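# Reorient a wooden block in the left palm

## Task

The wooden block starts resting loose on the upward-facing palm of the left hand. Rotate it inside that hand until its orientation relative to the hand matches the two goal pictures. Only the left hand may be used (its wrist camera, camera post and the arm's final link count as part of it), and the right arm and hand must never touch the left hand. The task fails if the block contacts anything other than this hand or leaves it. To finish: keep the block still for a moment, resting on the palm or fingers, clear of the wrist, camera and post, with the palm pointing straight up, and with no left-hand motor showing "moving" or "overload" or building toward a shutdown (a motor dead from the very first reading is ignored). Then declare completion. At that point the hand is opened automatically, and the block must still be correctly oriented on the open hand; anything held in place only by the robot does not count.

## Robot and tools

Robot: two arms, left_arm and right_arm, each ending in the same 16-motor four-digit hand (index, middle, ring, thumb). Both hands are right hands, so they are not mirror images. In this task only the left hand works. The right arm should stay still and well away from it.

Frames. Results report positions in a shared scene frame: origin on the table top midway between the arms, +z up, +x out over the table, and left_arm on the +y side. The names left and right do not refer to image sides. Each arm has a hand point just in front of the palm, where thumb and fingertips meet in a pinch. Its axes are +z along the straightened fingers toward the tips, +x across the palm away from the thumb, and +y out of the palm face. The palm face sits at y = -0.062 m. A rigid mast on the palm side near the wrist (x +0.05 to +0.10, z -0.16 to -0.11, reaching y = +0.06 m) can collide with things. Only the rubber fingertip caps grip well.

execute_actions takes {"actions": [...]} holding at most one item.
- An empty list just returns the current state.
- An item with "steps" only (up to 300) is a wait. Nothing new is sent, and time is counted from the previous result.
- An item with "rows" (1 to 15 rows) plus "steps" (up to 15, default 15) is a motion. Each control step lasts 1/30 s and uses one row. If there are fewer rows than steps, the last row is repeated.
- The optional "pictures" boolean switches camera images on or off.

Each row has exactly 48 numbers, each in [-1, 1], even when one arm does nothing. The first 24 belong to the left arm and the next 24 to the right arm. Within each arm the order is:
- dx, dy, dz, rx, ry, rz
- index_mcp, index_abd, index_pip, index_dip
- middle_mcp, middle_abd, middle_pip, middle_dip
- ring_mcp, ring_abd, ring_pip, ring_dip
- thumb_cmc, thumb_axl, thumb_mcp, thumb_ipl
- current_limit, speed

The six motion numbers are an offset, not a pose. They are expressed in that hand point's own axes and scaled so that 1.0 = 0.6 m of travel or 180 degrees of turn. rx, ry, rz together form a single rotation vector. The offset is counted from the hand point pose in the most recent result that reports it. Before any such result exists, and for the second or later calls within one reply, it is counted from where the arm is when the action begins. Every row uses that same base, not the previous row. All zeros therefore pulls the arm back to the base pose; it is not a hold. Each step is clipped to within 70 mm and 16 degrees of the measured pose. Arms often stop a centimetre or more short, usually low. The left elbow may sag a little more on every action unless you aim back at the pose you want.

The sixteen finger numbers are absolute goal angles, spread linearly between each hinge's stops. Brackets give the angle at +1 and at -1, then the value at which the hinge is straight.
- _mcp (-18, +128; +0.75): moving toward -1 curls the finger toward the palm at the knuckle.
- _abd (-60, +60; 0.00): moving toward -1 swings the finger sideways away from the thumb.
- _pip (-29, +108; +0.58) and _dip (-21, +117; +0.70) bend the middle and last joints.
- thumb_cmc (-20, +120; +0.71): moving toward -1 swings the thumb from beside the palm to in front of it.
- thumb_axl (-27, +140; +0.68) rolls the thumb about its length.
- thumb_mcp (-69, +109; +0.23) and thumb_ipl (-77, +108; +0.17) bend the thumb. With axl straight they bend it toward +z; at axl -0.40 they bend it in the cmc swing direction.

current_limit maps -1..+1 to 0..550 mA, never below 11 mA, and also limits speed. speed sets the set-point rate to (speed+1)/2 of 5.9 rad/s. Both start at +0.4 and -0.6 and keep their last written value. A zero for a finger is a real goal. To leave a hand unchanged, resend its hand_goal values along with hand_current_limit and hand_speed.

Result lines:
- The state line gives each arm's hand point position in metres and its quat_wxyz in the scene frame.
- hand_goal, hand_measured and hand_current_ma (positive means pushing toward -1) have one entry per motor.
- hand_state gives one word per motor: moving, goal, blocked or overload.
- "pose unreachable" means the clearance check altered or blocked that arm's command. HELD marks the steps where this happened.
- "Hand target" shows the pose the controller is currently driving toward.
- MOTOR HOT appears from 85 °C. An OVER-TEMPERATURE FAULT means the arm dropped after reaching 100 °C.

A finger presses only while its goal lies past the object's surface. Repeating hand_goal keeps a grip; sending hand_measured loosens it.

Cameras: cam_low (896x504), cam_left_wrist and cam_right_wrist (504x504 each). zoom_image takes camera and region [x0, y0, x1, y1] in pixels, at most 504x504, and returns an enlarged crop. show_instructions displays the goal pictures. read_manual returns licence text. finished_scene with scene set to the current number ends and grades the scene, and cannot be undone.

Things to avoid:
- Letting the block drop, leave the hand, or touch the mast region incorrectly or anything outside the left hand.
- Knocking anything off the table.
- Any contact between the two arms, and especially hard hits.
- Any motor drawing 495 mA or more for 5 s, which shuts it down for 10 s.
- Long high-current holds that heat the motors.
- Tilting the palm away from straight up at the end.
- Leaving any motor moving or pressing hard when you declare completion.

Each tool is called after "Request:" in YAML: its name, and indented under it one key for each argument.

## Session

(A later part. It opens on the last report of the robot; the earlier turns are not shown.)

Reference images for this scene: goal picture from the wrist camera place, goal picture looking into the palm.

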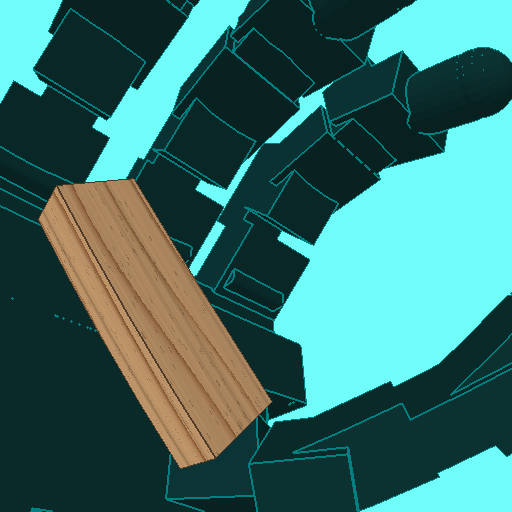

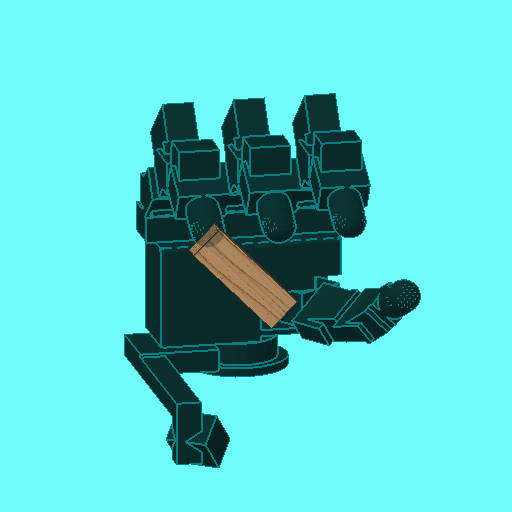

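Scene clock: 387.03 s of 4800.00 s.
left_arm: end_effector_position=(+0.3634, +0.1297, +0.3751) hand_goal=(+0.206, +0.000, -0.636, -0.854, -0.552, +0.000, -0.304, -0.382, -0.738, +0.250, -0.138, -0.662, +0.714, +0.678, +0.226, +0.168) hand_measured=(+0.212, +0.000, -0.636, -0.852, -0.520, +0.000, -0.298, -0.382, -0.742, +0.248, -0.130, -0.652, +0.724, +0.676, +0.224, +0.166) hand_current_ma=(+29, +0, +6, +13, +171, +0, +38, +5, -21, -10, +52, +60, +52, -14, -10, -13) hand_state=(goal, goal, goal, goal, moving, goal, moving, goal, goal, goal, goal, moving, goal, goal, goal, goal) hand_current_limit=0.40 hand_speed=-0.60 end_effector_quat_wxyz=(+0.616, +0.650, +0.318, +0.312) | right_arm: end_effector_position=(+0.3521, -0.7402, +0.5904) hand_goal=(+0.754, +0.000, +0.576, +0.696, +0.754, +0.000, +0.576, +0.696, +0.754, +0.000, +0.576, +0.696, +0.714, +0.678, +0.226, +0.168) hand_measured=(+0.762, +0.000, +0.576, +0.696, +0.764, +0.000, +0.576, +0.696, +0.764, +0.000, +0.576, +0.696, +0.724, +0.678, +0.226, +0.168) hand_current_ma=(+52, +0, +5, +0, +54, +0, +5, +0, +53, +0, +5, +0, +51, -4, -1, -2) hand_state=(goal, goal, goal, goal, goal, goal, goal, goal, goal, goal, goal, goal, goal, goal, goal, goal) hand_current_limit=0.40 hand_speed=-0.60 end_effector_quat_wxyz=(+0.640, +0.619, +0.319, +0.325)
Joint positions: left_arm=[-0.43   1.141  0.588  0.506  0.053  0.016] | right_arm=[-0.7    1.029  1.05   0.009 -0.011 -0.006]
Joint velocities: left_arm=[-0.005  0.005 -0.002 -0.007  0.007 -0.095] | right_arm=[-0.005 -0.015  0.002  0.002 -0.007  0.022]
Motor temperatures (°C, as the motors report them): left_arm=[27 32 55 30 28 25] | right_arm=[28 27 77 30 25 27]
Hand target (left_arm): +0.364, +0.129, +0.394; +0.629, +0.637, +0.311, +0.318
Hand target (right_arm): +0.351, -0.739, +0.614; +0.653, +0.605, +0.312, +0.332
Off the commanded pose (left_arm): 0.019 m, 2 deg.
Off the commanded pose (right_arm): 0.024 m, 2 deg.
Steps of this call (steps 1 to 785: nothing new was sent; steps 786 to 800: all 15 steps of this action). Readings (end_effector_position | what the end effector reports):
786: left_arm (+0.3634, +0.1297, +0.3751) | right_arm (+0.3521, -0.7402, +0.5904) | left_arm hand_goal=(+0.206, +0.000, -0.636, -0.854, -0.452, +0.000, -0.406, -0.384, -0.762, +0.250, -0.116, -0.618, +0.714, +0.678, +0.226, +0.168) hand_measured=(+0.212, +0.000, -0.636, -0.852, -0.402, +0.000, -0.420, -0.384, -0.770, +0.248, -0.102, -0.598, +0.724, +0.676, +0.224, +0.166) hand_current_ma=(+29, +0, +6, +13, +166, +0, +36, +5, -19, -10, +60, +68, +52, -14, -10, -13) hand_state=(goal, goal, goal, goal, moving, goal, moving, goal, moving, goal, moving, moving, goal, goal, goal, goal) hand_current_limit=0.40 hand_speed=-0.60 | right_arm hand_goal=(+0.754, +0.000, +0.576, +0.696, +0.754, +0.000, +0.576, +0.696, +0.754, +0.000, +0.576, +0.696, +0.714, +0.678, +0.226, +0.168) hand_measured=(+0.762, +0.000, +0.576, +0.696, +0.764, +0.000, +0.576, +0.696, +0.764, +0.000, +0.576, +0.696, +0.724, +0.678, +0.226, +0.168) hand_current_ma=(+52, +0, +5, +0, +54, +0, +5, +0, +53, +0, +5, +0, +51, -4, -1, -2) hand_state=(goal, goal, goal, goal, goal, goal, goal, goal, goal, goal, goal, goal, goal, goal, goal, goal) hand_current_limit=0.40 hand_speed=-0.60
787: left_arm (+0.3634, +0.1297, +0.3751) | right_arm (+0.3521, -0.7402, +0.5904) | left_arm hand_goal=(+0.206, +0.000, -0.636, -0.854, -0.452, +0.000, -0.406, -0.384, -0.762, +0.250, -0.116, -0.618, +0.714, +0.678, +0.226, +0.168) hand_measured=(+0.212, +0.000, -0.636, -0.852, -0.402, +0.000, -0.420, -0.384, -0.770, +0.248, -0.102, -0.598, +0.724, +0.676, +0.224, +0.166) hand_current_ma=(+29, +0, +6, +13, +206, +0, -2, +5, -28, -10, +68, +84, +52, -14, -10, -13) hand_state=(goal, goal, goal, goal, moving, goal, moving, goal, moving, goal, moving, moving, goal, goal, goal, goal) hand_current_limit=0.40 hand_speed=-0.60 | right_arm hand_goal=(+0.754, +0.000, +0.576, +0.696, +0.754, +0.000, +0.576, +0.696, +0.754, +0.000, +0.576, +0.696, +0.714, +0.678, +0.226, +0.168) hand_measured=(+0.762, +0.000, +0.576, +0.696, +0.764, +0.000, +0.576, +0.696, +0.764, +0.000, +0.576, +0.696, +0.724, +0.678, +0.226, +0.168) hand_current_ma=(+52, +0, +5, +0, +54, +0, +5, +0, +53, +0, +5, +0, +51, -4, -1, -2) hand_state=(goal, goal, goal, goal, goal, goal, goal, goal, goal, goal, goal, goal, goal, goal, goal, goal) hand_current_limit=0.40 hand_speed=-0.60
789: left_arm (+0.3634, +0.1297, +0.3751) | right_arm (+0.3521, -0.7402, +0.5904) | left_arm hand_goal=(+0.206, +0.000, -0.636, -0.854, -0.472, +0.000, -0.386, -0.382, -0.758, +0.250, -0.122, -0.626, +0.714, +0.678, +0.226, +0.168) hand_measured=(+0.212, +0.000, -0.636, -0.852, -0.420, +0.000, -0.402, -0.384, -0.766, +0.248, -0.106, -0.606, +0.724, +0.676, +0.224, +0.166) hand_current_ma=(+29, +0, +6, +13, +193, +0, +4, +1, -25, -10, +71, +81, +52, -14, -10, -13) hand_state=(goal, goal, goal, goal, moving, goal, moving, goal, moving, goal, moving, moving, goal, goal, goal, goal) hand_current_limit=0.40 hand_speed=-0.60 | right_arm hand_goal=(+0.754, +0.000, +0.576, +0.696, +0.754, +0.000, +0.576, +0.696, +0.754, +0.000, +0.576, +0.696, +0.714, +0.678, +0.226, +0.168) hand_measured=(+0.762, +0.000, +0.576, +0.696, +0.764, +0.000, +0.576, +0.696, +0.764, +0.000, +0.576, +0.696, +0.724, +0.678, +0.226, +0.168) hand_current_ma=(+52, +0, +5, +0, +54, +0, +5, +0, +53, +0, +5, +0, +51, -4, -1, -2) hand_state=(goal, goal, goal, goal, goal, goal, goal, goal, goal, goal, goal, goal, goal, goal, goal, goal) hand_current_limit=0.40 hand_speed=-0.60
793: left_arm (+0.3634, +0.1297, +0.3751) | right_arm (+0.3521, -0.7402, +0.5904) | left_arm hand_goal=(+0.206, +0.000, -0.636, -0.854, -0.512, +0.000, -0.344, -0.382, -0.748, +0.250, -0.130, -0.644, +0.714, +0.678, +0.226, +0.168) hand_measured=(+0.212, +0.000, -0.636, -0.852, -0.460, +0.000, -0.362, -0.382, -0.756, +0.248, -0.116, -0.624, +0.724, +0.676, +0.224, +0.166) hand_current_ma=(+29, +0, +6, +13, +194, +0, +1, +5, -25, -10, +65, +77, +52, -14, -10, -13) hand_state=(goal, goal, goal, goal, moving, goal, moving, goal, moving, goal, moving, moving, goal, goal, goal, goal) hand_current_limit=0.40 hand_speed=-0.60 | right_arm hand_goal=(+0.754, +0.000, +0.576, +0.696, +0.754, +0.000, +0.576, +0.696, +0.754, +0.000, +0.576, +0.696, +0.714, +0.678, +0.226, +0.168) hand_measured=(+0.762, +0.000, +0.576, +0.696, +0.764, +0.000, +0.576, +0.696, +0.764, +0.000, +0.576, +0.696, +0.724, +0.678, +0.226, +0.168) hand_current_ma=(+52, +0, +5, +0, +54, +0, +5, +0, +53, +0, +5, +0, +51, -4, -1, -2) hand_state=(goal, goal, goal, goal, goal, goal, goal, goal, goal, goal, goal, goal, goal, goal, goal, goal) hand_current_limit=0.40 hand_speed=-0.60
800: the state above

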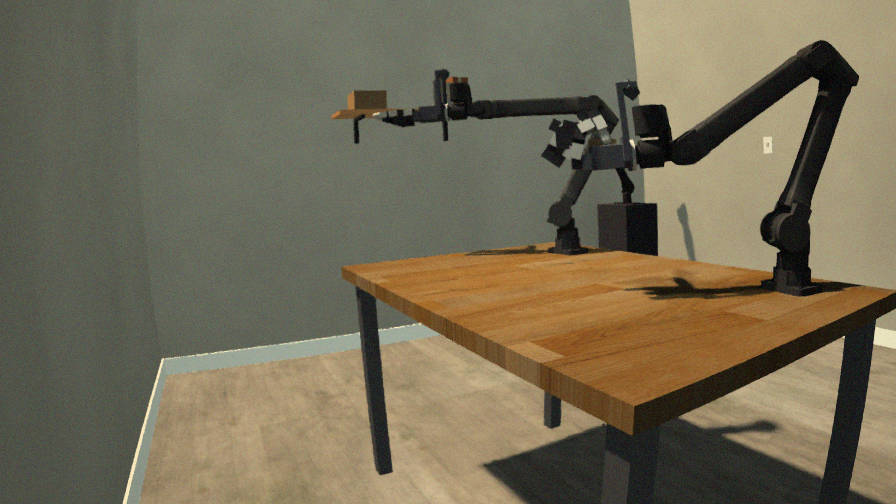

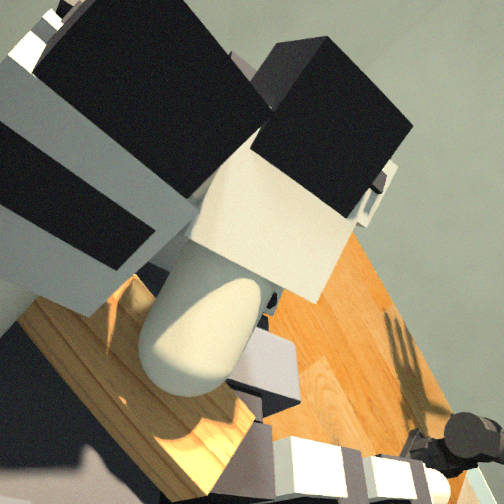

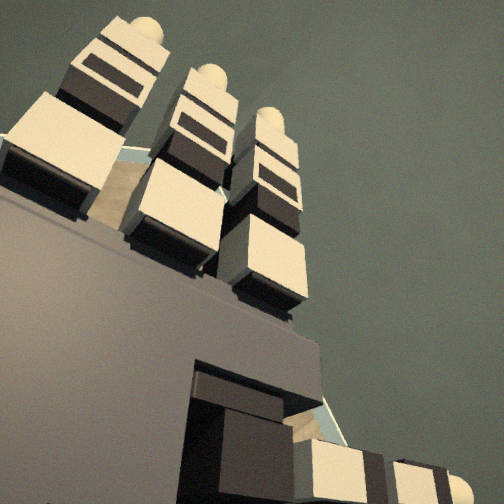

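Request:
execute_actions:
  actions:
    - {"rows": [[0,0.0315,0,-0.0135,0,0, 0.205,0,-0.636,-0.854, -0.561,0,-0.293,-0.383, -0.728,0.25,-0.15,-0.68, 0.714,0.678,0.226,0.168, 0.4,-0.6, 0,0.04,0,-0.0135,0,0, 0.754,0,0.576,0.696, 0.754,0,0.576,0.696, 0.754,0,0.576,0.696, 0.714,0.678,0.226,0.168,0.4,-0.6],[0,0.0315,0,-0.0135,0,0, 0.205,0,-0.636,-0.854, -0.561,0,-0.293,-0.383, -0.728,0.25,-0.15,-0.68, 0.714,0.678,0.226,0.168, 0.4,-0.6, 0,0.04,0,-0.0135,0,0, 0.754,0,0.576,0.696, 0.754,0,0.576,0.696, 0.754,0,0.576,0.696, 0.714,0.678,0.226,0.168,0.4,-0.6],[0,0.0315,0,-0.0135,0,0, 0.205,0,-0.636,-0.854, -0.57,0,-0.282,-0.384, -0.717,0.25,-0.161,-0.697, 0.714,0.678,0.226,0.168, 0.4,-0.6, 0,0.04,0,-0.0135,0,0, 0.754,0,0.576,0.696, 0.754,0,0.576,0.696, 0.754,0,0.576,0.696, 0.714,0.678,0.226,0.168,0.4,-0.6],[0,0.0315,0,-0.0135,0,0, 0.205,0,-0.636,-0.854, -0.57,0,-0.282,-0.384, -0.717,0.25,-0.161,-0.697, 0.714,0.678,0.226,0.168, 0.4,-0.6, 0,0.04,0,-0.0135,0,0, 0.754,0,0.576,0.696, 0.754,0,0.576,0.696, 0.754,0,0.576,0.696, 0.714,0.678,0.226,0.168,0.4,-0.6],[0,0.0315,0,-0.0135,0,0, 0.205,0,-0.636,-0.854, -0.58,0,-0.271,-0.385, -0.707,0.25,-0.173,-0.715, 0.714,0.678,0.226,0.168, 0.4,-0.6, 0,0.04,0,-0.0135,0,0, 0.754,0,0.576,0.696, 0.754,0,0.576,0.696, 0.754,0,0.576,0.696, 0.714,0.678,0.226,0.168,0.4,-0.6],[0,0.0315,0,-0.0135,0,0, 0.205,0,-0.636,-0.854, -0.58,0,-0.271,-0.385, -0.707,0.25,-0.173,-0.715, 0.714,0.678,0.226,0.168, 0.4,-0.6, 0,0.04,0,-0.0135,0,0, 0.754,0,0.576,0.696, 0.754,0,0.576,0.696, 0.754,0,0.576,0.696, 0.714,0.678,0.226,0.168,0.4,-0.6],[0,0.0315,0,-0.0135,0,0, 0.205,0,-0.636,-0.854, -0.589,0,-0.26,-0.387, -0.696,0.25,-0.184,-0.732, 0.714,0.678,0.226,0.168, 0.4,-0.6, 0,0.04,0,-0.0135,0,0, 0.754,0,0.576,0.696, 0.754,0,0.576,0.696, 0.754,0,0.576,0.696, 0.714,0.678,0.226,0.168,0.4,-0.6],[0,0.0315,0,-0.0135,0,0, 0.205,0,-0.636,-0.854, -0.589,0,-0.26,-0.387, -0.696,0.25,-0.184,-0.732, 0.714,0.678,0.226,0.168, 0.4,-0.6, 0,0.04,0,-0.0135,0,0, 0.754,0,0.576,0.696, 0.754,0,0.576,0.696, 0.754,0,0.576,0.696, 0.714,0.678,0.226,0.168,0.4,-0.6],[0,0.0315,0,-0.0135,0,0, 0.205,0,-0.636,-0.854, -0.598,0,-0.249,-0.388, -0.685,0.25,-0.195,-0.75, 0.714,0.678,0.226,0.168, 0.4,-0.6, 0,0.04,0,-0.0135,0,0, 0.754,0,0.576,0.696, 0.754,0,0.576,0.696, 0.754,0,0.576,0.696, 0.714,0.678,0.226,0.168,0.4,-0.6]], "steps": 15}

Request:
show_instructions:

Scene clock: 414.53 s of 4800.00 s.
left_arm: end_effector_position=(+0.3634, +0.1297, +0.3751) hand_goal=(+0.206, +0.000, -0.636, -0.854, -0.598, +0.000, -0.248, -0.388, -0.684, +0.250, -0.194, -0.750, +0.714, +0.678, +0.226, +0.168) hand_measured=(+0.212, +0.000, -0.636, -0.852, -0.566, +0.000, -0.242, -0.382, -0.690, +0.248, -0.188, -0.740, +0.724, +0.676, +0.224, +0.166) hand_current_ma=(+29, +0, +6, +13, +168, +0, +29, +39, -31, -10, +42, +56, +52, -14, -10, -13) hand_state=(goal, goal, goal, goal, blocked, goal, goal, goal, goal, goal, goal, goal, goal, goal, goal, goal) hand_current_limit=0.40 hand_speed=-0.60 end_effector_quat_wxyz=(+0.616, +0.650, +0.318, +0.312) | right_arm: end_effector_position=(+0.3521, -0.7402, +0.5904) hand_goal=(+0.754, +0.000, +0.576, +0.696, +0.754, +0.000, +0.576, +0.696, +0.754, +0.000, +0.576, +0.696, +0.714, +0.678, +0.226, +0.168) hand_measured=(+0.762, +0.000, +0.576, +0.696, +0.764, +0.000, +0.576, +0.696, +0.764, +0.000, +0.576, +0.696, +0.724, +0.678, +0.226, +0.168) hand_current_ma=(+52, +0, +5, +0, +54, +0, +5, +0, +53, +0, +5, +0, +51, -4, -1, -2) hand_state=(goal, goal, goal, goal, goal, goal, goal, goal, goal, goal, goal, goal, goal, goal, goal, goal) hand_current_limit=0.40 hand_speed=-0.60 end_effector_quat_wxyz=(+0.640, +0.619, +0.319, +0.325)
Joint positions: left_arm=[-0.43   1.141  0.588  0.506  0.053  0.016] | right_arm=[-0.7    1.029  1.05   0.009 -0.011 -0.006]
Joint velocities: left_arm=[-0.015 -0.024  0.012 -0.002 -0.022 -0.051] | right_arm=[-0.005 -0.015 -0.002  0.002 -0.095 -0.037]
Motor temperatures (°C, as the motors report them): left_arm=[27 32 55 30 28 25] | right_arm=[28 27 77 30 25 27]
Hand target (left_arm): +0.364, +0.129, +0.394; +0.629, +0.637, +0.311, +0.318
Hand target (right_arm): +0.351, -0.739, +0.614; +0.653, +0.605, +0.312, +0.332
Off the commanded pose (left_arm): 0.019 m, 2 deg.
Off the commanded pose (right_arm): 0.024 m, 2 deg.
Steps of this call (steps 1 to 810: nothing new was sent; steps 811 to 825: all 15 steps of this action). Readings (end_effector_position | what the end effector reports):
811: left_arm (+0.3634, +0.1297, +0.3751) | right_arm (+0.3521, -0.7402, +0.5904) | left_arm hand_goal=(+0.206, +0.000, -0.636, -0.854, -0.560, +0.000, -0.292, -0.382, -0.728, +0.250, -0.150, -0.680, +0.714, +0.678, +0.226, +0.168) hand_measured=(+0.212, +0.000, -0.636, -0.852, -0.520, +0.000, -0.296, -0.382, -0.742, +0.248, -0.130, -0.652, +0.724, +0.676, +0.224, +0.166) hand_current_ma=(+29, +0, +6, +13, +173, +0, +36, +5, -21, -10, +53, +61, +52, -14, -10, -13) hand_state=(goal, goal, goal, goal, moving, goal, moving, goal, moving, goal, moving, moving, goal, goal, goal, goal) hand_current_limit=0.40 hand_speed=-0.60 | right_arm hand_goal=(+0.754, +0.000, +0.576, +0.696, +0.754, +0.000, +0.576, +0.696, +0.754, +0.000, +0.576, +0.696, +0.714, +0.678, +0.226, +0.168) hand_measured=(+0.762, +0.000, +0.576, +0.696, +0.764, +0.000, +0.576, +0.696, +0.764, +0.000, +0.576, +0.696, +0.724, +0.678, +0.226, +0.168) hand_current_ma=(+52, +0, +5, +0, +54, +0, +5, +0, +53, +0, +5, +0, +51, -4, -1, -2) hand_state=(goal, goal, goal, goal, goal, goal, goal, goal, goal, goal, goal, goal, goal, goal, goal, goal) hand_current_limit=0.40 hand_speed=-0.60
812: left_arm (+0.3634, +0.1297, +0.3751) | right_arm (+0.3521, -0.7402, +0.5904) | left_arm hand_goal=(+0.206, +0.000, -0.636, -0.854, -0.560, +0.000, -0.292, -0.382, -0.728, +0.250, -0.150, -0.680, +0.714, +0.678, +0.226, +0.168) hand_measured=(+0.212, +0.000, -0.636, -0.852, -0.520, +0.000, -0.296, -0.382, -0.742, +0.248, -0.130, -0.652, +0.724, +0.676, +0.224, +0.166) hand_current_ma=(+29, +0, +6, +13, +189, +0, +15, +5, -42, -10, +77, +96, +52, -14, -10, -13) hand_state=(goal, goal, goal, goal, moving, goal, moving, goal, moving, goal, moving, moving, goal, goal, goal, goal) hand_current_limit=0.40 hand_speed=-0.60 | right_arm hand_goal=(+0.754, +0.000, +0.576, +0.696, +0.754, +0.000, +0.576, +0.696, +0.754, +0.000, +0.576, +0.696, +0.714, +0.678, +0.226, +0.168) hand_measured=(+0.762, +0.000, +0.576, +0.696, +0.764, +0.000, +0.576, +0.696, +0.764, +0.000, +0.576, +0.696, +0.724, +0.678, +0.226, +0.168) hand_current_ma=(+52, +0, +5, +0, +54, +0, +5, +0, +53, +0, +5, +0, +51, -4, -1, -2) hand_state=(goal, goal, goal, goal, goal, goal, goal, goal, goal, goal, goal, goal, goal, goal, goal, goal) hand_current_limit=0.40 hand_speed=-0.60
814: left_arm (+0.3634, +0.1297, +0.3751) | right_arm (+0.3521, -0.7402, +0.5904) | left_arm hand_goal=(+0.206, +0.000, -0.636, -0.854, -0.570, +0.000, -0.282, -0.384, -0.716, +0.250, -0.160, -0.696, +0.714, +0.678, +0.226, +0.168) hand_measured=(+0.212, +0.000, -0.636, -0.852, -0.528, +0.000, -0.286, -0.382, -0.732, +0.248, -0.140, -0.666, +0.724, +0.676, +0.224, +0.166) hand_current_ma=(+29, +0, +6, +13, +178, +0, +19, +12, -41, -10, +72, +90, +52, -14, -10, -13) hand_state=(goal, goal, goal, goal, moving, goal, moving, moving, moving, goal, moving, moving, goal, goal, goal, goal) hand_current_limit=0.40 hand_speed=-0.60 | right_arm hand_goal=(+0.754, +0.000, +0.576, +0.696, +0.754, +0.000, +0.576, +0.696, +0.754, +0.000, +0.576, +0.696, +0.714, +0.678, +0.226, +0.168) hand_measured=(+0.762, +0.000, +0.576, +0.696, +0.764, +0.000, +0.576, +0.696, +0.764, +0.000, +0.576, +0.696, +0.724, +0.678, +0.226, +0.168) hand_current_ma=(+52, +0, +5, +0, +54, +0, +5, +0, +53, +0, +5, +0, +51, -4, -1, -2) hand_state=(goal, goal, goal, goal, goal, goal, goal, goal, goal, goal, goal, goal, goal, goal, goal, goal) hand_current_limit=0.40 hand_speed=-0.60
818: left_arm (+0.3634, +0.1297, +0.3751) | right_arm (+0.3521, -0.7402, +0.5904) | left_arm hand_goal=(+0.206, +0.000, -0.636, -0.854, -0.588, +0.000, -0.260, -0.386, -0.696, +0.250, -0.184, -0.732, +0.714, +0.678, +0.226, +0.168) hand_measured=(+0.212, +0.000, -0.636, -0.852, -0.548, +0.000, -0.264, -0.382, -0.712, +0.248, -0.162, -0.702, +0.724, +0.676, +0.224, +0.166) hand_current_ma=(+29, +0, +6, +13, +178, +0, +21, +24, -41, -10, +67, +87, +52, -14, -10, -13) hand_state=(goal, goal, goal, goal, moving, goal, moving, moving, moving, goal, moving, moving, goal, goal, goal, goal) hand_current_limit=0.40 hand_speed=-0.60 | right_arm hand_goal=(+0.754, +0.000, +0.576, +0.696, +0.754, +0.000, +0.576, +0.696, +0.754, +0.000, +0.576, +0.696, +0.714, +0.678, +0.226, +0.168) hand_measured=(+0.762, +0.000, +0.576, +0.696, +0.764, +0.000, +0.576, +0.696, +0.764, +0.000, +0.576, +0.696, +0.724, +0.678, +0.226, +0.168) hand_current_ma=(+52, +0, +5, +0, +54, +0, +5, +0, +53, +0, +5, +0, +51, -4, -1, -2) hand_state=(goal, goal, goal, goal, goal, goal, goal, goal, goal, goal, goal, goal, goal, goal, goal, goal) hand_current_limit=0.40 hand_speed=-0.60
825: the state above

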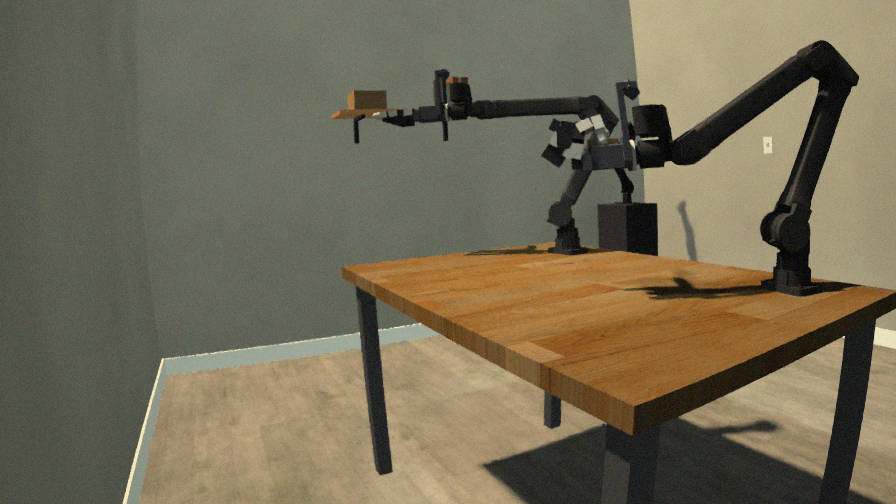

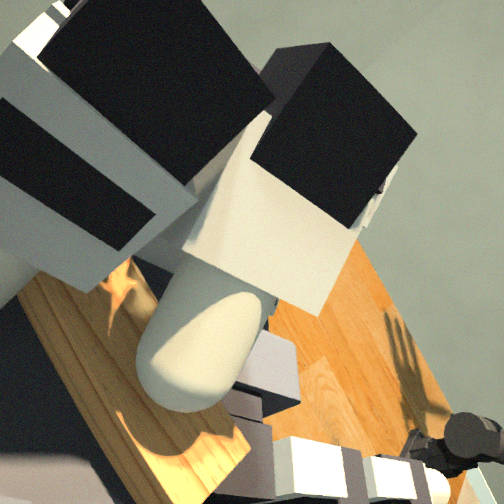

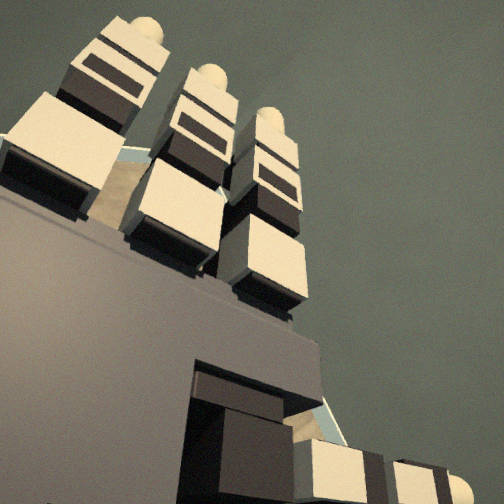

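Reference images for this scene: goal picture from the wrist camera place, goal picture looking into the palm.

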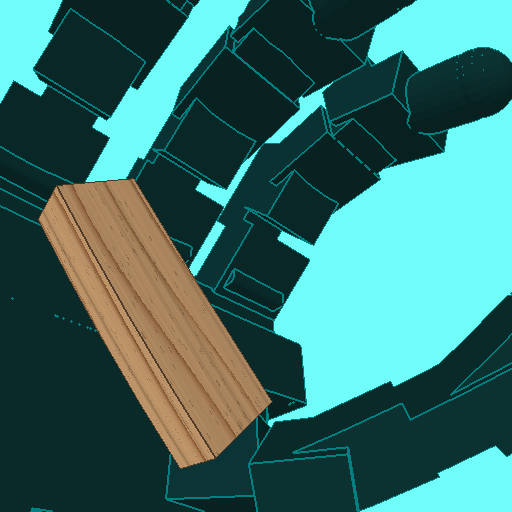

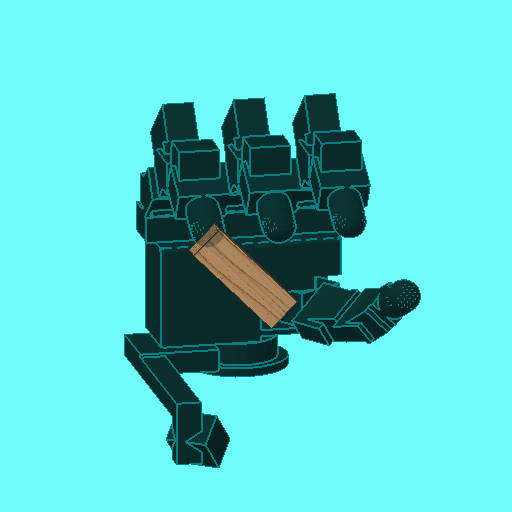

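Request:
execute_actions:
  actions:
    - {"rows": [[0,0.0315,0,-0.0135,0,0, 0.205,0,-0.636,-0.854, -0.572,0,-0.248,-0.384, -0.69,0.25,-0.188,-0.74, 0.714,0.678,0.226,0.168, 0.4,-0.6, 0,0.04,0,-0.0135,0,0, 0.754,0,0.576,0.696, 0.754,0,0.576,0.696, 0.754,0,0.576,0.696, 0.714,0.678,0.226,0.168,0.4,-0.6],[0,0.0315,0,-0.0135,0,0, 0.205,0,-0.636,-0.854, -0.572,0,-0.248,-0.384, -0.69,0.25,-0.188,-0.74, 0.714,0.678,0.226,0.168, 0.4,-0.6, 0,0.04,0,-0.0135,0,0, 0.754,0,0.576,0.696, 0.754,0,0.576,0.696, 0.754,0,0.576,0.696, 0.714,0.678,0.226,0.168,0.4,-0.6],[0,0.0315,0,-0.0135,0,0, 0.205,0,-0.636,-0.854, -0.572,0,-0.248,-0.384, -0.69,0.25,-0.188,-0.53, 0.714,0.678,0.226,0.168, 0.4,-0.6, 0,0.04,0,-0.0135,0,0, 0.754,0,0.576,0.696, 0.754,0,0.576,0.696, 0.754,0,0.576,0.696, 0.714,0.678,0.226,0.168,0.4,-0.6],[0,0.0315,0,-0.0135,0,0, 0.205,0,-0.636,-0.854, -0.572,0,-0.248,-0.384, -0.69,0.25,-0.188,-0.53, 0.714,0.678,0.226,0.168, 0.4,-0.6, 0,0.04,0,-0.0135,0,0, 0.754,0,0.576,0.696, 0.754,0,0.576,0.696, 0.754,0,0.576,0.696, 0.714,0.678,0.226,0.168,0.4,-0.6],[0,0.0315,0,-0.0135,0,0, 0.205,0,-0.636,-0.854, -0.572,0,-0.248,-0.384, -0.69,0.25,-0.188,-0.53, 0.714,0.678,0.226,0.168, 0.4,-0.6, 0,0.04,0,-0.0135,0,0, 0.754,0,0.576,0.696, 0.754,0,0.576,0.696, 0.754,0,0.576,0.696, 0.714,0.678,0.226,0.168,0.4,-0.6],[0,0.0315,0,-0.0135,0,0, 0.205,0,-0.636,-0.854, -0.572,0,-0.248,-0.384, -0.69,0.25,-0.188,-0.53, 0.714,0.678,0.226,0.168, 0.4,-0.6, 0,0.04,0,-0.0135,0,0, 0.754,0,0.576,0.696, 0.754,0,0.576,0.696, 0.754,0,0.576,0.696, 0.714,0.678,0.226,0.168,0.4,-0.6],[0,0.0315,0,-0.0135,0,0, 0.205,0,-0.636,-0.854, -0.572,0,-0.248,-0.384, -0.69,0.25,-0.188,-0.53, 0.714,0.678,0.226,0.168, 0.4,-0.6, 0,0.04,0,-0.0135,0,0, 0.754,0,0.576,0.696, 0.754,0,0.576,0.696, 0.754,0,0.576,0.696, 0.714,0.678,0.226,0.168,0.4,-0.6],[0,0.0315,0,-0.0135,0,0, 0.205,0,-0.636,-0.854, -0.56,0,-0.21,-0.384, -0.69,0.25,0.18,-0.53, 0.714,0.678,0.226,0.168, 0.4,-0.6, 0,0.04,0,-0.0135,0,0, 0.754,0,0.576,0.696, 0.754,0,0.576,0.696, 0.754,0,0.576,0.696, 0.714,0.678,0.226,0.168,0.4,-0.6],[0,0.0315,0,-0.0135,0,0, 0.205,0,-0.636,-0.854, -0.552,0,-0.18,-0.384, -0.69,0.25,0.18,-0.53, 0.714,0.678,0.226,0.168, 0.4,-0.6, 0,0.04,0,-0.0135,0,0, 0.754,0,0.576,0.696, 0.754,0,0.576,0.696, 0.754,0,0.576,0.696, 0.714,0.678,0.226,0.168,0.4,-0.6],[0,0.0315,0,-0.0135,0,0, 0.205,0,-0.636,-0.854, -0.544,0,-0.15,-0.384, -0.69,0.25,0.18,-0.53, 0.714,0.678,0.226,0.168, 0.4,-0.6, 0,0.04,0,-0.0135,0,0, 0.754,0,0.576,0.696, 0.754,0,0.576,0.696, 0.754,0,0.576,0.696, 0.714,0.678,0.226,0.168,0.4,-0.6],[0,0.0315,0,-0.0135,0,0, 0.205,0,-0.636,-0.854, -0.536,0,-0.12,-0.384, -0.69,0.25,0.18,-0.53, 0.714,0.678,0.226,0.168, 0.4,-0.6, 0,0.04,0,-0.0135,0,0, 0.754,0,0.576,0.696, 0.754,0,0.576,0.696, 0.754,0,0.576,0.696, 0.714,0.678,0.226,0.168,0.4,-0.6],[0,0.0315,0,-0.0135,0,0, 0.205,0,-0.636,-0.854, -0.528,0,-0.09,-0.384, -0.69,0.25,0.18,-0.53, 0.714,0.678,0.226,0.168, 0.4,-0.6, 0,0.04,0,-0.0135,0,0, 0.754,0,0.576,0.696, 0.754,0,0.576,0.696, 0.754,0,0.576,0.696, 0.714,0.678,0.226,0.168,0.4,-0.6]], "steps": 15}
  pictures: false

Request:
execute_actions:
  actions:
    - {"rows": [[0,0.0315,0,-0.0135,0,0, 0.205,0,-0.636,-0.854, -0.528,0,-0.09,-0.384, -0.69,0.25,0.18,-0.53, 0.714,0.678,0.226,0.168, 0.4,-0.6, 0,0.04,0,-0.0135,0,0, 0.754,0,0.576,0.696, 0.754,0,0.576,0.696, 0.754,0,0.576,0.696, 0.714,0.678,0.226,0.168,0.4,-0.6],[0,0.0315,0,-0.0135,0,0, 0.205,0,-0.636,-0.854, -0.528,0,-0.09,-0.384, -0.69,0.25,0.18,-0.53, 0.714,0.678,0.226,0.168, 0.4,-0.6, 0,0.04,0,-0.0135,0,0, 0.754,0,0.576,0.696, 0.754,0,0.576,0.696, 0.754,0,0.576,0.696, 0.714,0.678,0.226,0.168,0.4,-0.6],[0,0.0315,0,-0.0135,0,0, 0.205,0,-0.636,-0.854, -0.528,0,-0.09,-0.384, -0.69,0.25,0.18,-0.53, 0.714,0.678,0.226,0.168, 0.4,-0.6, 0,0.04,0,-0.0135,0,0, 0.754,0,0.576,0.696, 0.754,0,0.576,0.696, 0.754,0,0.576,0.696, 0.714,0.678,0.226,0.168,0.4,-0.6],[0,0.0315,0,-0.0135,0,0, 0.205,0,-0.636,-0.854, -0.528,0,-0.09,-0.384, -0.69,0.25,0.18,-0.53, 0.714,0.678,0.226,0.168, 0.4,-0.6, 0,0.04,0,-0.0135,0,0, 0.754,0,0.576,0.696, 0.754,0,0.576,0.696, 0.754,0,0.576,0.696, 0.714,0.678,0.226,0.168,0.4,-0.6],[0,0.0315,0,-0.0135,0,0, 0.205,0,-0.636,-0.854, -0.528,0,-0.09,-0.384, -0.69,0.25,0.18,-0.53, 0.714,0.678,0.226,0.168, 0.4,-0.6, 0,0.04,0,-0.0135,0,0, 0.754,0,0.576,0.696, 0.754,0,0.576,0.696, 0.754,0,0.576,0.696, 0.714,0.678,0.226,0.168,0.4,-0.6],[0,0.0315,0,-0.0135,0,0, 0.754,0,0.576,0.696, 0.754,0,0.576,0.696, 0.754,0,0.576,0.696, 0.714,0.678,0.226,0.168, 0.4,-0.6, 0,0.04,0,-0.0135,0,0, 0.754,0,0.576,0.696, 0.754,0,0.576,0.696, 0.754,0,0.576,0.696, 0.714,0.678,0.226,0.168,0.4,-0.6]], "steps": 15}
  pictures: false

Request:
execute_actions:
  actions:
    - {"steps": 48}

Scene clock: 475.03 s of 4800.00 s.
left_arm: end_effector_position=(+0.3634, +0.1297, +0.3751) hand_goal=(+0.206, +0.000, -0.636, -0.854, -0.528, +0.000, -0.090, -0.384, -0.690, +0.250, +0.180, -0.530, +0.714, +0.678, +0.226, +0.168) hand_measured=(+0.212, +0.000, -0.636, -0.852, -0.534, +0.000, -0.104, -0.382, -0.690, +0.248, -0.042, -0.534, +0.724, +0.676, +0.224, +0.166) hand_current_ma=(+29, +0, +6, +13, -20, +0, -26, +12, -4, -10, -67, -18, +52, -14, -10, -13) hand_state=(goal, goal, goal, goal, moving, goal, moving, goal, goal, goal, moving, goal, goal, goal, goal, goal) hand_current_limit=0.40 hand_speed=-0.60 end_effector_quat_wxyz=(+0.616, +0.650, +0.318, +0.312) | right_arm: end_effector_position=(+0.3521, -0.7402, +0.5904) hand_goal=(+0.754, +0.000, +0.576, +0.696, +0.754, +0.000, +0.576, +0.696, +0.754, +0.000, +0.576, +0.696, +0.714, +0.678, +0.226, +0.168) hand_measured=(+0.762, +0.000, +0.576, +0.696, +0.764, +0.000, +0.576, +0.696, +0.764, +0.000, +0.576, +0.696, +0.724, +0.678, +0.226, +0.168) hand_current_ma=(+52, +0, +5, +0, +54, +0, +5, +0, +53, +0, +5, +0, +51, -4, -1, -2) hand_state=(goal, goal, goal, goal, goal, goal, goal, goal, goal, goal, goal, goal, goal, goal, goal, goal) hand_current_limit=0.40 hand_speed=-0.60 end_effector_quat_wxyz=(+0.640, +0.619, +0.319, +0.325)
Joint positions: left_arm=[-0.43   1.141  0.588  0.506  0.053  0.016] | right_arm=[-0.7    1.029  1.05   0.009 -0.011 -0.006]
Joint velocities: left_arm=[ 0.005  0.015  0.002  0.002 -0.11  -0.051] | right_arm=[-0.015  0.005  0.012 -0.002 -0.022  0.081]
Motor temperatures (°C, as the motors report them): left_arm=[27 32 56 30 28 25] | right_arm=[28 27 78 30 25 27]
Hand target (left_arm): +0.364, +0.129, +0.394; +0.629, +0.637, +0.311, +0.318
Hand target (right_arm): +0.351, -0.739, +0.614; +0.653, +0.605, +0.312, +0.332
Off the commanded pose (left_arm): 0.019 m, 2 deg.
Off the commanded pose (right_arm): 0.024 m, 2 deg.
Steps of this call (steps 1 to 1800: nothing new was sent; steps 1801 to 1815: all 15 steps of this action). Readings (end_effector_position | what the end effector reports):
1801: left_arm (+0.3634, +0.1297, +0.3751) | right_arm (+0.3521, -0.7402, +0.5904) | left_arm hand_goal=(+0.206, +0.000, -0.636, -0.854, -0.572, +0.000, -0.248, -0.384, -0.690, +0.250, -0.188, -0.740, +0.714, +0.678, +0.226, +0.168) hand_measured=(+0.212, +0.000, -0.636, -0.852, -0.566, +0.000, -0.242, -0.382, -0.690, +0.248, -0.188, -0.740, +0.724, +0.676, +0.224, +0.166) hand_current_ma=(+29, +0, +6, +13, +168, +0, +29, +39, -31, -10, +41, +55, +52, -14, -10, -13) hand_state=(goal, goal, goal, goal, moving, goal, goal, moving, moving, goal, moving, moving, goal, goal, goal, goal) hand_current_limit=0.40 hand_speed=-0.60 | right_arm hand_goal=(+0.754, +0.000, +0.576, +0.696, +0.754, +0.000, +0.576, +0.696, +0.754, +0.000, +0.576, +0.696, +0.714, +0.678, +0.226, +0.168) hand_measured=(+0.762, +0.000, +0.576, +0.696, +0.764, +0.000, +0.576, +0.696, +0.764, +0.000, +0.576, +0.696, +0.724, +0.678, +0.226, +0.168) hand_current_ma=(+52, +0, +5, +0, +54, +0, +5, +0, +53, +0, +5, +0, +51, -4, -1, -2) hand_state=(goal, goal, goal, goal, goal, goal, goal, goal, goal, goal, goal, goal, goal, goal, goal, goal) hand_current_limit=0.40 hand_speed=-0.60
1802: left_arm (+0.3634, +0.1297, +0.3751) | right_arm (+0.3521, -0.7402, +0.5904) | left_arm hand_goal=(+0.206, +0.000, -0.636, -0.854, -0.572, +0.000, -0.248, -0.384, -0.690, +0.250, -0.188, -0.740, +0.714, +0.678, +0.226, +0.168) hand_measured=(+0.212, +0.000, -0.636, -0.852, -0.566, +0.000, -0.242, -0.382, -0.690, +0.248, -0.188, -0.740, +0.724, +0.676, +0.224, +0.166) hand_current_ma=(+29, +0, +6, +13, +98, +0, +29, +27, -14, -10, +23, +26, +52, -14, -10, -13) hand_state=(goal, goal, goal, goal, moving, goal, goal, moving, moving, goal, moving, moving, goal, goal, goal, goal) hand_current_limit=0.40 hand_speed=-0.60 | right_arm hand_goal=(+0.754, +0.000, +0.576, +0.696, +0.754, +0.000, +0.576, +0.696, +0.754, +0.000, +0.576, +0.696, +0.714, +0.678, +0.226, +0.168) hand_measured=(+0.762, +0.000, +0.576, +0.696, +0.764, +0.000, +0.576, +0.696, +0.764, +0.000, +0.576, +0.696, +0.724, +0.678, +0.226, +0.168) hand_current_ma=(+52, +0, +5, +0, +54, +0, +5, +0, +53, +0, +5, +0, +51, -4, -1, -2) hand_state=(goal, goal, goal, goal, goal, goal, goal, goal, goal, goal, goal, goal, goal, goal, goal, goal) hand_current_limit=0.40 hand_speed=-0.60
1804: left_arm (+0.3634, +0.1297, +0.3751) | right_arm (+0.3521, -0.7402, +0.5904) | left_arm hand_goal=(+0.206, +0.000, -0.636, -0.854, -0.572, +0.000, -0.248, -0.384, -0.690, +0.250, -0.188, -0.530, +0.714, +0.678, +0.226, +0.168) hand_measured=(+0.212, +0.000, -0.636, -0.852, -0.564, +0.000, -0.242, -0.382, -0.690, +0.248, -0.188, -0.738, +0.724, +0.676, +0.224, +0.166) hand_current_ma=(+29, +0, +6, +13, +32, +0, +27, +13, +4, -10, +3, -67, +52, -14, -10, -13) hand_state=(goal, goal, goal, goal, moving, goal, goal, goal, goal, goal, moving, moving, goal, goal, goal, goal) hand_current_limit=0.40 hand_speed=-0.60 | right_arm hand_goal=(+0.754, +0.000, +0.576, +0.696, +0.754, +0.000, +0.576, +0.696, +0.754, +0.000, +0.576, +0.696, +0.714, +0.678, +0.226, +0.168) hand_measured=(+0.762, +0.000, +0.576, +0.696, +0.764, +0.000, +0.576, +0.696, +0.764, +0.000, +0.576, +0.696, +0.724, +0.678, +0.226, +0.168) hand_current_ma=(+52, +0, +5, +0, +54, +0, +5, +0, +53, +0, +5, +0, +51, -4, -1, -2) hand_state=(goal, goal, goal, goal, goal, goal, goal, goal, goal, goal, goal, goal, goal, goal, goal, goal) hand_current_limit=0.40 hand_speed=-0.60
1808: left_arm (+0.3634, +0.1297, +0.3751) | right_arm (+0.3521, -0.7402, +0.5904) | left_arm hand_goal=(+0.206, +0.000, -0.636, -0.854, -0.560, +0.000, -0.210, -0.384, -0.690, +0.250, +0.180, -0.530, +0.714, +0.678, +0.226, +0.168) hand_measured=(+0.212, +0.000, -0.636, -0.852, -0.564, +0.000, -0.242, -0.382, -0.690, +0.248, -0.188, -0.640, +0.724, +0.676, +0.224, +0.166) hand_current_ma=(+29, +0, +6, +13, +43, +0, +27, +15, -3, -10, +2, -46, +52, -14, -10, -13) hand_state=(goal, goal, goal, goal, moving, goal, moving, goal, goal, goal, moving, moving, goal, goal, goal, goal) hand_current_limit=0.40 hand_speed=-0.60 | right_arm hand_goal=(+0.754, +0.000, +0.576, +0.696, +0.754, +0.000, +0.576, +0.696, +0.754, +0.000, +0.576, +0.696, +0.714, +0.678, +0.226, +0.168) hand_measured=(+0.762, +0.000, +0.576, +0.696, +0.764, +0.000, +0.576, +0.696, +0.764, +0.000, +0.576, +0.696, +0.724, +0.678, +0.226, +0.168) hand_current_ma=(+52, +0, +5, +0, +54, +0, +5, +0, +53, +0, +5, +0, +51, -4, -1, -2) hand_state=(goal, goal, goal, goal, goal, goal, goal, goal, goal, goal, goal, goal, goal, goal, goal, goal) hand_current_limit=0.40 hand_speed=-0.60
1815: the state above

Scene clock: 475.53 s of 4800.00 s.
left_arm: end_effector_position=(+0.3634, +0.1297, +0.3751) hand_goal=(+0.754, +0.000, +0.576, +0.696, +0.754, +0.000, +0.576, +0.696, +0.754, +0.000, +0.576, +0.696, +0.714, +0.678, +0.226, +0.168) hand_measured=(+0.438, +0.000, -0.422, -0.620, -0.306, +0.002, +0.140, -0.170, -0.484, +0.010, +0.358, -0.318, +0.724, +0.676, +0.224, +0.166) hand_current_ma=(-9, +0, -51, -67, -45, +14, -65, -53, -52, +6, -57, -54, +52, -14, -10, -13) hand_state=(moving, goal, moving, moving, moving, goal, moving, moving, moving, moving, moving, moving, goal, goal, goal, goal) hand_current_limit=0.40 hand_speed=-0.60 end_effector_quat_wxyz=(+0.616, +0.650, +0.318, +0.312) | right_arm: end_effector_position=(+0.3521, -0.7402, +0.5904) hand_goal=(+0.754, +0.000, +0.576, +0.696, +0.754, +0.000, +0.576, +0.696, +0.754, +0.000, +0.576, +0.696, +0.714, +0.678, +0.226, +0.168) hand_measured=(+0.762, +0.000, +0.576, +0.696, +0.764, +0.000, +0.576, +0.696, +0.764, +0.000, +0.576, +0.696, +0.724, +0.678, +0.226, +0.168) hand_current_ma=(+52, +0, +5, +0, +54, +0, +5, +0, +53, +0, +5, +0, +51, -4, -1, -2) hand_state=(goal, goal, goal, goal, goal, goal, goal, goal, goal, goal, goal, goal, goal, goal, goal, goal) hand_current_limit=0.40 hand_speed=-0.60 end_effector_quat_wxyz=(+0.640, +0.619, +0.319, +0.325)
Joint positions: left_arm=[-0.43   1.141  0.588  0.506  0.053  0.016] | right_arm=[-0.7    1.029  1.05   0.009 -0.011 -0.006]
Joint velocities: left_arm=[-0.005 -0.005  0.002 -0.002  0.066 -0.007] | right_arm=[ 0.005  0.015  0.007 -0.027 -0.022  0.007]
Motor temperatures (°C, as the motors report them): left_arm=[27 32 56 30 28 25] | right_arm=[28 27 78 30 25 27]
Hand target (left_arm): +0.364, +0.129, +0.394; +0.629, +0.637, +0.311, +0.318
Hand target (right_arm): +0.351, -0.739, +0.614; +0.653, +0.605, +0.312, +0.332
Off the commanded pose (left_arm): 0.019 m, 2 deg.
Off the commanded pose (right_arm): 0.024 m, 2 deg.
Steps of this call (steps 1 to 15: all 15 steps of this action). Readings (end_effector_position | what the end effector reports):
1: left_arm (+0.3634, +0.1297, +0.3751) | right_arm (+0.3521, -0.7402, +0.5904) | left_arm hand_goal=(+0.206, +0.000, -0.636, -0.854, -0.528, +0.000, -0.090, -0.384, -0.690, +0.250, +0.180, -0.530, +0.714, +0.678, +0.226, +0.168) hand_measured=(+0.212, +0.000, -0.636, -0.852, -0.534, +0.000, -0.098, -0.382, -0.690, +0.248, -0.014, -0.534, +0.724, +0.676, +0.224, +0.166) hand_current_ma=(+29, +0, +6, +13, -25, +0, -33, +11, -4, -10, -72, -18, +52, -14, -10, -13) hand_state=(goal, goal, goal, goal, moving, goal, moving, goal, goal, goal, moving, goal, goal, goal, goal, goal) hand_current_limit=0.40 hand_speed=-0.60 | right_arm hand_goal=(+0.754, +0.000, +0.576, +0.696, +0.754, +0.000, +0.576, +0.696, +0.754, +0.000, +0.576, +0.696, +0.714, +0.678, +0.226, +0.168) hand_measured=(+0.762, +0.000, +0.576, +0.696, +0.764, +0.000, +0.576, +0.696, +0.764, +0.000, +0.576, +0.696, +0.724, +0.678, +0.226, +0.168) hand_current_ma=(+52, +0, +5, +0, +54, +0, +5, +0, +53, +0, +5, +0, +51, -4, -1, -2) hand_state=(goal, goal, goal, goal, goal, goal, goal, goal, goal, goal, goal, goal, goal, goal, goal, goal) hand_current_limit=0.40 hand_speed=-0.60
2: left_arm (+0.3634, +0.1297, +0.3751) | right_arm (+0.3521, -0.7402, +0.5904) | left_arm hand_goal=(+0.206, +0.000, -0.636, -0.854, -0.528, +0.000, -0.090, -0.384, -0.690, +0.250, +0.180, -0.530, +0.714, +0.678, +0.226, +0.168) hand_measured=(+0.212, +0.000, -0.636, -0.852, -0.532, +0.000, -0.098, -0.382, -0.690, +0.248, +0.012, -0.534, +0.724, +0.676, +0.224, +0.166) hand_current_ma=(+29, +0, +6, +13, -25, +0, -35, +11, -5, -10, -70, -18, +52, -14, -10, -13) hand_state=(goal, goal, goal, goal, goal, goal, moving, goal, goal, goal, moving, goal, goal, goal, goal, goal) hand_current_limit=0.40 hand_speed=-0.60 | right_arm hand_goal=(+0.754, +0.000, +0.576, +0.696, +0.754, +0.000, +0.576, +0.696, +0.754, +0.000, +0.576, +0.696, +0.714, +0.678, +0.226, +0.168) hand_measured=(+0.762, +0.000, +0.576, +0.696, +0.764, +0.000, +0.576, +0.696, +0.764, +0.000, +0.576, +0.696, +0.724, +0.678, +0.226, +0.168) hand_current_ma=(+52, +0, +5, +0, +54, +0, +5, +0, +53, +0, +5, +0, +51, -4, -1, -2) hand_state=(goal, goal, goal, goal, goal, goal, goal, goal, goal, goal, goal, goal, goal, goal, goal, goal) hand_current_limit=0.40 hand_speed=-0.60
4: left_arm (+0.3634, +0.1297, +0.3751) | right_arm (+0.3521, -0.7402, +0.5904) | left_arm hand_goal=(+0.206, +0.000, -0.636, -0.854, -0.528, +0.000, -0.090, -0.384, -0.690, +0.250, +0.180, -0.530, +0.714, +0.678, +0.226, +0.168) hand_measured=(+0.212, +0.000, -0.636, -0.852, -0.530, +0.000, -0.096, -0.382, -0.692, +0.248, +0.066, -0.534, +0.724, +0.676, +0.224, +0.166) hand_current_ma=(+29, +0, +6, +13, -2, +15, -17, +11, -21, -11, -92, -18, +52, -14, -10, -13) hand_state=(goal, goal, goal, goal, moving, moving, moving, goal, moving, goal, moving, goal, goal, goal, goal, goal) hand_current_limit=0.40 hand_speed=-0.60 | right_arm hand_goal=(+0.754, +0.000, +0.576, +0.696, +0.754, +0.000, +0.576, +0.696, +0.754, +0.000, +0.576, +0.696, +0.714, +0.678, +0.226, +0.168) hand_measured=(+0.762, +0.000, +0.576, +0.696, +0.764, +0.000, +0.576, +0.696, +0.764, +0.000, +0.576, +0.696, +0.724, +0.678, +0.226, +0.168) hand_current_ma=(+52, +0, +5, +0, +54, +0, +5, +0, +53, +0, +5, +0, +51, -4, -1, -2) hand_state=(goal, goal, goal, goal, goal, goal, goal, goal, goal, goal, goal, goal, goal, goal, goal, goal) hand_current_limit=0.40 hand_speed=-0.60
8: left_arm (+0.3634, +0.1297, +0.3751) | right_arm (+0.3521, -0.7402, +0.5904) | left_arm hand_goal=(+0.754, +0.000, +0.576, +0.696, +0.754, +0.000, +0.576, +0.696, +0.754, +0.000, +0.576, +0.696, +0.714, +0.678, +0.226, +0.168) hand_measured=(+0.226, +0.000, -0.620, -0.838, -0.514, +0.004, -0.078, -0.366, -0.684, +0.228, +0.166, -0.516, +0.724, +0.676, +0.224, +0.166) hand_current_ma=(-35, +0, -81, -75, -87, +16, -89, -69, -118, +75, -71, -64, +52, -14, -10, -13) hand_state=(moving, goal, moving, moving, moving, moving, moving, moving, moving, moving, moving, moving, goal, goal, goal, goal) hand_current_limit=0.40 hand_speed=-0.60 | right_arm hand_goal=(+0.754, +0.000, +0.576, +0.696, +0.754, +0.000, +0.576, +0.696, +0.754, +0.000, +0.576, +0.696, +0.714, +0.678, +0.226, +0.168) hand_measured=(+0.762, +0.000, +0.576, +0.696, +0.764, +0.000, +0.576, +0.696, +0.764, +0.000, +0.576, +0.696, +0.724, +0.678, +0.226, +0.168) hand_current_ma=(+52, +0, +5, +0, +54, +0, +5, +0, +53, +0, +5, +0, +51, -4, -1, -2) hand_state=(goal, goal, goal, goal, goal, goal, goal, goal, goal, goal, goal, goal, goal, goal, goal, goal) hand_current_limit=0.40 hand_speed=-0.60
15: the state above

Scene clock: 477.13 s of 4800.00 s.
left_arm: end_effector_position=(+0.3634, +0.1297, +0.3751) hand_goal=(+0.754, +0.000, +0.576, +0.696, +0.754, +0.000, +0.576, +0.696, +0.754, +0.000, +0.576, +0.696, +0.714, +0.678, +0.226, +0.168) hand_measured=(+0.764, +0.000, +0.576, +0.694, +0.764, +0.002, +0.576, +0.694, +0.764, +0.004, +0.576, +0.694, +0.724, +0.676, +0.224, +0.166) hand_current_ma=(+54, +0, +3, -12, +55, +14, +5, -10, +52, +15, +5, -10, +52, -14, -10, -13) hand_state=(goal, goal, goal, goal, goal, goal, goal, goal, goal, goal, goal, goal, goal, goal, goal, goal) hand_current_limit=0.40 hand_speed=-0.60 end_effector_quat_wxyz=(+0.616, +0.650, +0.318, +0.312) | right_arm: end_effector_position=(+0.3521, -0.7402, +0.5904) hand_goal=(+0.754, +0.000, +0.576, +0.696, +0.754, +0.000, +0.576, +0.696, +0.754, +0.000, +0.576, +0.696, +0.714, +0.678, +0.226, +0.168) hand_measured=(+0.762, +0.000, +0.576, +0.696, +0.764, +0.000, +0.576, +0.696, +0.764, +0.000, +0.576, +0.696, +0.724, +0.678, +0.226, +0.168) hand_current_ma=(+52, +0, +5, +0, +54, +0, +5, +0, +53, +0, +5, +0, +51, -4, -1, -2) hand_state=(goal, goal, goal, goal, goal, goal, goal, goal, goal, goal, goal, goal, goal, goal, goal, goal) hand_current_limit=0.40 hand_speed=-0.60 end_effector_quat_wxyz=(+0.640, +0.619, +0.319, +0.325)
Joint positions: left_arm=[-0.43   1.141  0.588  0.506  0.053  0.016] | right_arm=[-0.7    1.029  1.05   0.009 -0.011 -0.006]
Joint velocities: left_arm=[-0.005  0.005  0.007 -0.002  0.037 -0.037] | right_arm=[ 0.005  0.005 -0.002 -0.007  0.022 -0.022]
Motor temperatures (°C, as the motors report them): left_arm=[27 32 56 30 28 25] | right_arm=[28 27 78 30 25 27]
Hand target (left_arm): +0.364, +0.129, +0.394; +0.629, +0.637, +0.311, +0.318
Hand target (right_arm): +0.351, -0.739, +0.614; +0.653, +0.605, +0.312, +0.332
Off the commanded pose (left_arm): 0.019 m, 2 deg.
Off the commanded pose (right_arm): 0.024 m, 2 deg.
Steps of this call (steps 1 to 48: nothing new was sent). Readings (end_effector_position | what the end effector reports):
1: left_arm (+0.3634, +0.1297, +0.3751) | right_arm (+0.3521, -0.7402, +0.5904) | left_arm hand_goal=(+0.754, +0.000, +0.576, +0.696, +0.754, +0.000, +0.576, +0.696, +0.754, +0.000, +0.576, +0.696, +0.714, +0.678, +0.226, +0.168) hand_measured=(+0.468, +0.000, -0.392, -0.588, -0.274, +0.002, +0.172, -0.140, -0.454, +0.006, +0.386, -0.288, +0.724, +0.676, +0.224, +0.166) hand_current_ma=(-7, +0, -51, -67, -41, +14, -63, -56, -49, +12, -55, -56, +52, -14, -10, -13) hand_state=(moving, goal, moving, moving, moving, goal, moving, moving, moving, moving, moving, moving, goal, goal, goal, goal) hand_current_limit=0.40 hand_speed=-0.60 | right_arm hand_goal=(+0.754, +0.000, +0.576, +0.696, +0.754, +0.000, +0.576, +0.696, +0.754, +0.000, +0.576, +0.696, +0.714, +0.678, +0.226, +0.168) hand_measured=(+0.762, +0.000, +0.576, +0.696, +0.764, +0.000, +0.576, +0.696, +0.764, +0.000, +0.576, +0.696, +0.724, +0.678, +0.226, +0.168) hand_current_ma=(+52, +0, +5, +0, +54, +0, +5, +0, +53, +0, +5, +0, +51, -4, -1, -2) hand_state=(goal, goal, goal, goal, goal, goal, goal, goal, goal, goal, goal, goal, goal, goal, goal, goal) hand_current_limit=0.40 hand_speed=-0.60
2: left_arm (+0.3634, +0.1297, +0.3751) | right_arm (+0.3521, -0.7402, +0.5904) | left_arm hand_goal=(+0.754, +0.000, +0.576, +0.696, +0.754, +0.000, +0.576, +0.696, +0.754, +0.000, +0.576, +0.696, +0.714, +0.678, +0.226, +0.168) hand_measured=(+0.500, +0.000, -0.362, -0.556, -0.242, +0.002, +0.206, -0.112, -0.422, +0.004, +0.414, -0.260, +0.724, +0.676, +0.224, +0.166) hand_current_ma=(-6, +0, -48, -67, -38, +14, -60, -54, -46, +14, -53, -54, +52, -14, -10, -13) hand_state=(moving, goal, moving, moving, moving, goal, moving, moving, moving, moving, moving, moving, goal, goal, goal, goal) hand_current_limit=0.40 hand_speed=-0.60 | right_arm hand_goal=(+0.754, +0.000, +0.576, +0.696, +0.754, +0.000, +0.576, +0.696, +0.754, +0.000, +0.576, +0.696, +0.714, +0.678, +0.226, +0.168) hand_measured=(+0.762, +0.000, +0.576, +0.696, +0.764, +0.000, +0.576, +0.696, +0.764, +0.000, +0.576, +0.696, +0.724, +0.678, +0.226, +0.168) hand_current_ma=(+52, +0, +5, +0, +54, +0, +5, +0, +53, +0, +5, +0, +51, -4, -1, -2) hand_state=(goal, goal, goal, goal, goal, goal, goal, goal, goal, goal, goal, goal, goal, goal, goal, goal) hand_current_limit=0.40 hand_speed=-0.60
4: left_arm (+0.3634, +0.1297, +0.3751) | right_arm (+0.3521, -0.7402, +0.5904) | left_arm hand_goal=(+0.754, +0.000, +0.576, +0.696, +0.754, +0.000, +0.576, +0.696, +0.754, +0.000, +0.576, +0.696, +0.714, +0.678, +0.226, +0.168) hand_measured=(+0.562, +0.000, -0.302, -0.490, -0.180, +0.002, +0.272, -0.054, -0.360, +0.004, +0.472, -0.202, +0.724, +0.676, +0.224, +0.166) hand_current_ma=(-4, +0, -47, -67, -32, +14, -55, -53, -40, +15, -49, -54, +52, -14, -10, -13) hand_state=(moving, goal, moving, moving, moving, goal, moving, moving, moving, goal, moving, moving, goal, goal, goal, goal) hand_current_limit=0.40 hand_speed=-0.60 | right_arm hand_goal=(+0.754, +0.000, +0.576, +0.696, +0.754, +0.000, +0.576, +0.696, +0.754, +0.000, +0.576, +0.696, +0.714, +0.678, +0.226, +0.168) hand_measured=(+0.762, +0.000, +0.576, +0.696, +0.764, +0.000, +0.576, +0.696, +0.764, +0.000, +0.576, +0.696, +0.724, +0.678, +0.226, +0.168) hand_current_ma=(+52, +0, +5, +0, +54, +0, +5, +0, +53, +0, +5, +0, +51, -4, -1, -2) hand_state=(goal, goal, goal, goal, goal, goal, goal, goal, goal, goal, goal, goal, goal, goal, goal, goal) hand_current_limit=0.40 hand_speed=-0.60
8: left_arm (+0.3634, +0.1297, +0.3751) | right_arm (+0.3521, -0.7402, +0.5904) | left_arm hand_goal=(+0.754, +0.000, +0.576, +0.696, +0.754, +0.000, +0.576, +0.696, +0.754, +0.000, +0.576, +0.696, +0.714, +0.678, +0.226, +0.168) hand_measured=(+0.686, +0.000, -0.182, -0.360, -0.054, +0.002, +0.404, +0.062, -0.234, +0.004, +0.570, -0.086, +0.724, +0.676, +0.224, +0.166) hand_current_ma=(+1, +0, -43, -65, -19, +14, -49, -51, -26, +15, +0, -52, +52, -14, -10, -13) hand_state=(moving, goal, moving, moving, moving, goal, moving, moving, moving, goal, moving, moving, goal, goal, goal, goal) hand_current_limit=0.40 hand_speed=-0.60 | right_arm hand_goal=(+0.754, +0.000, +0.576, +0.696, +0.754, +0.000, +0.576, +0.696, +0.754, +0.000, +0.576, +0.696, +0.714, +0.678, +0.226, +0.168) hand_measured=(+0.762, +0.000, +0.576, +0.696, +0.764, +0.000, +0.576, +0.696, +0.764, +0.000, +0.576, +0.696, +0.724, +0.678, +0.226, +0.168) hand_current_ma=(+52, +0, +5, +0, +54, +0, +5, +0, +53, +0, +5, +0, +51, -4, -1, -2) hand_state=(goal, goal, goal, goal, goal, goal, goal, goal, goal, goal, goal, goal, goal, goal, goal, goal) hand_current_limit=0.40 hand_speed=-0.60
48: the state above

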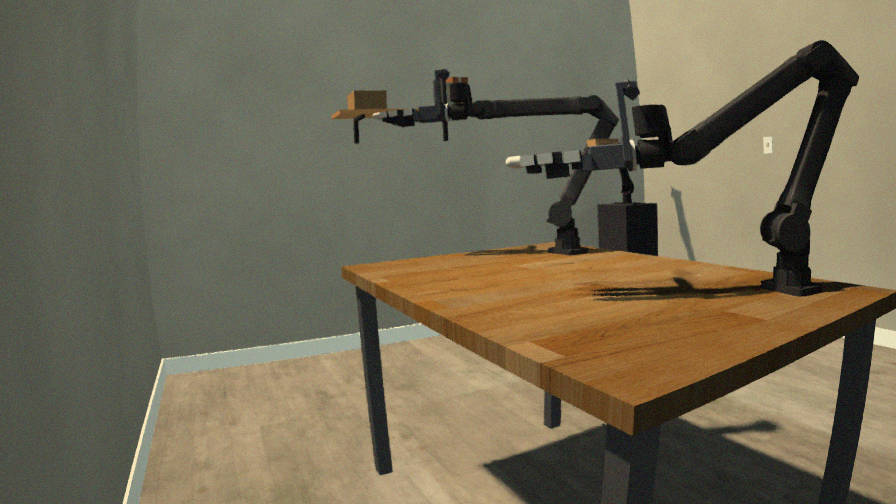

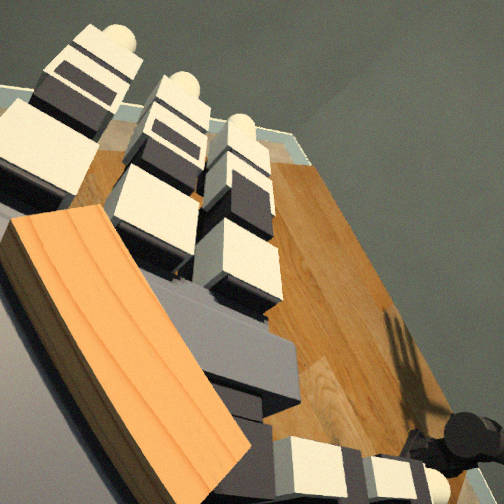

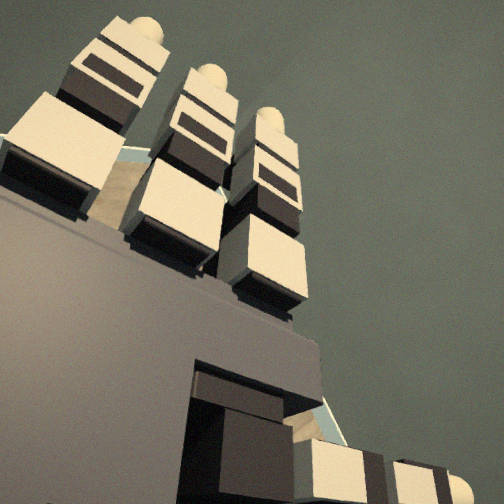

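Request:
zoom_image:
  camera: "cam_low"
  region: [540, 90, 680, 190]

Region (540, 90, 680, 190) of cam_low's 896x504 image, scaled by 3.600, with more detail than that image has; it fills the top 360 rows of this view, and the rest is white.

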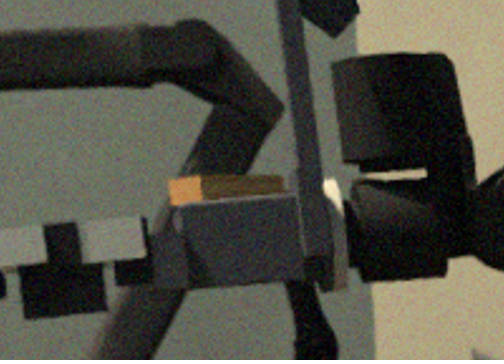

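Request:
finished_scene:
  scene: 2

The scene is finished: the task was done.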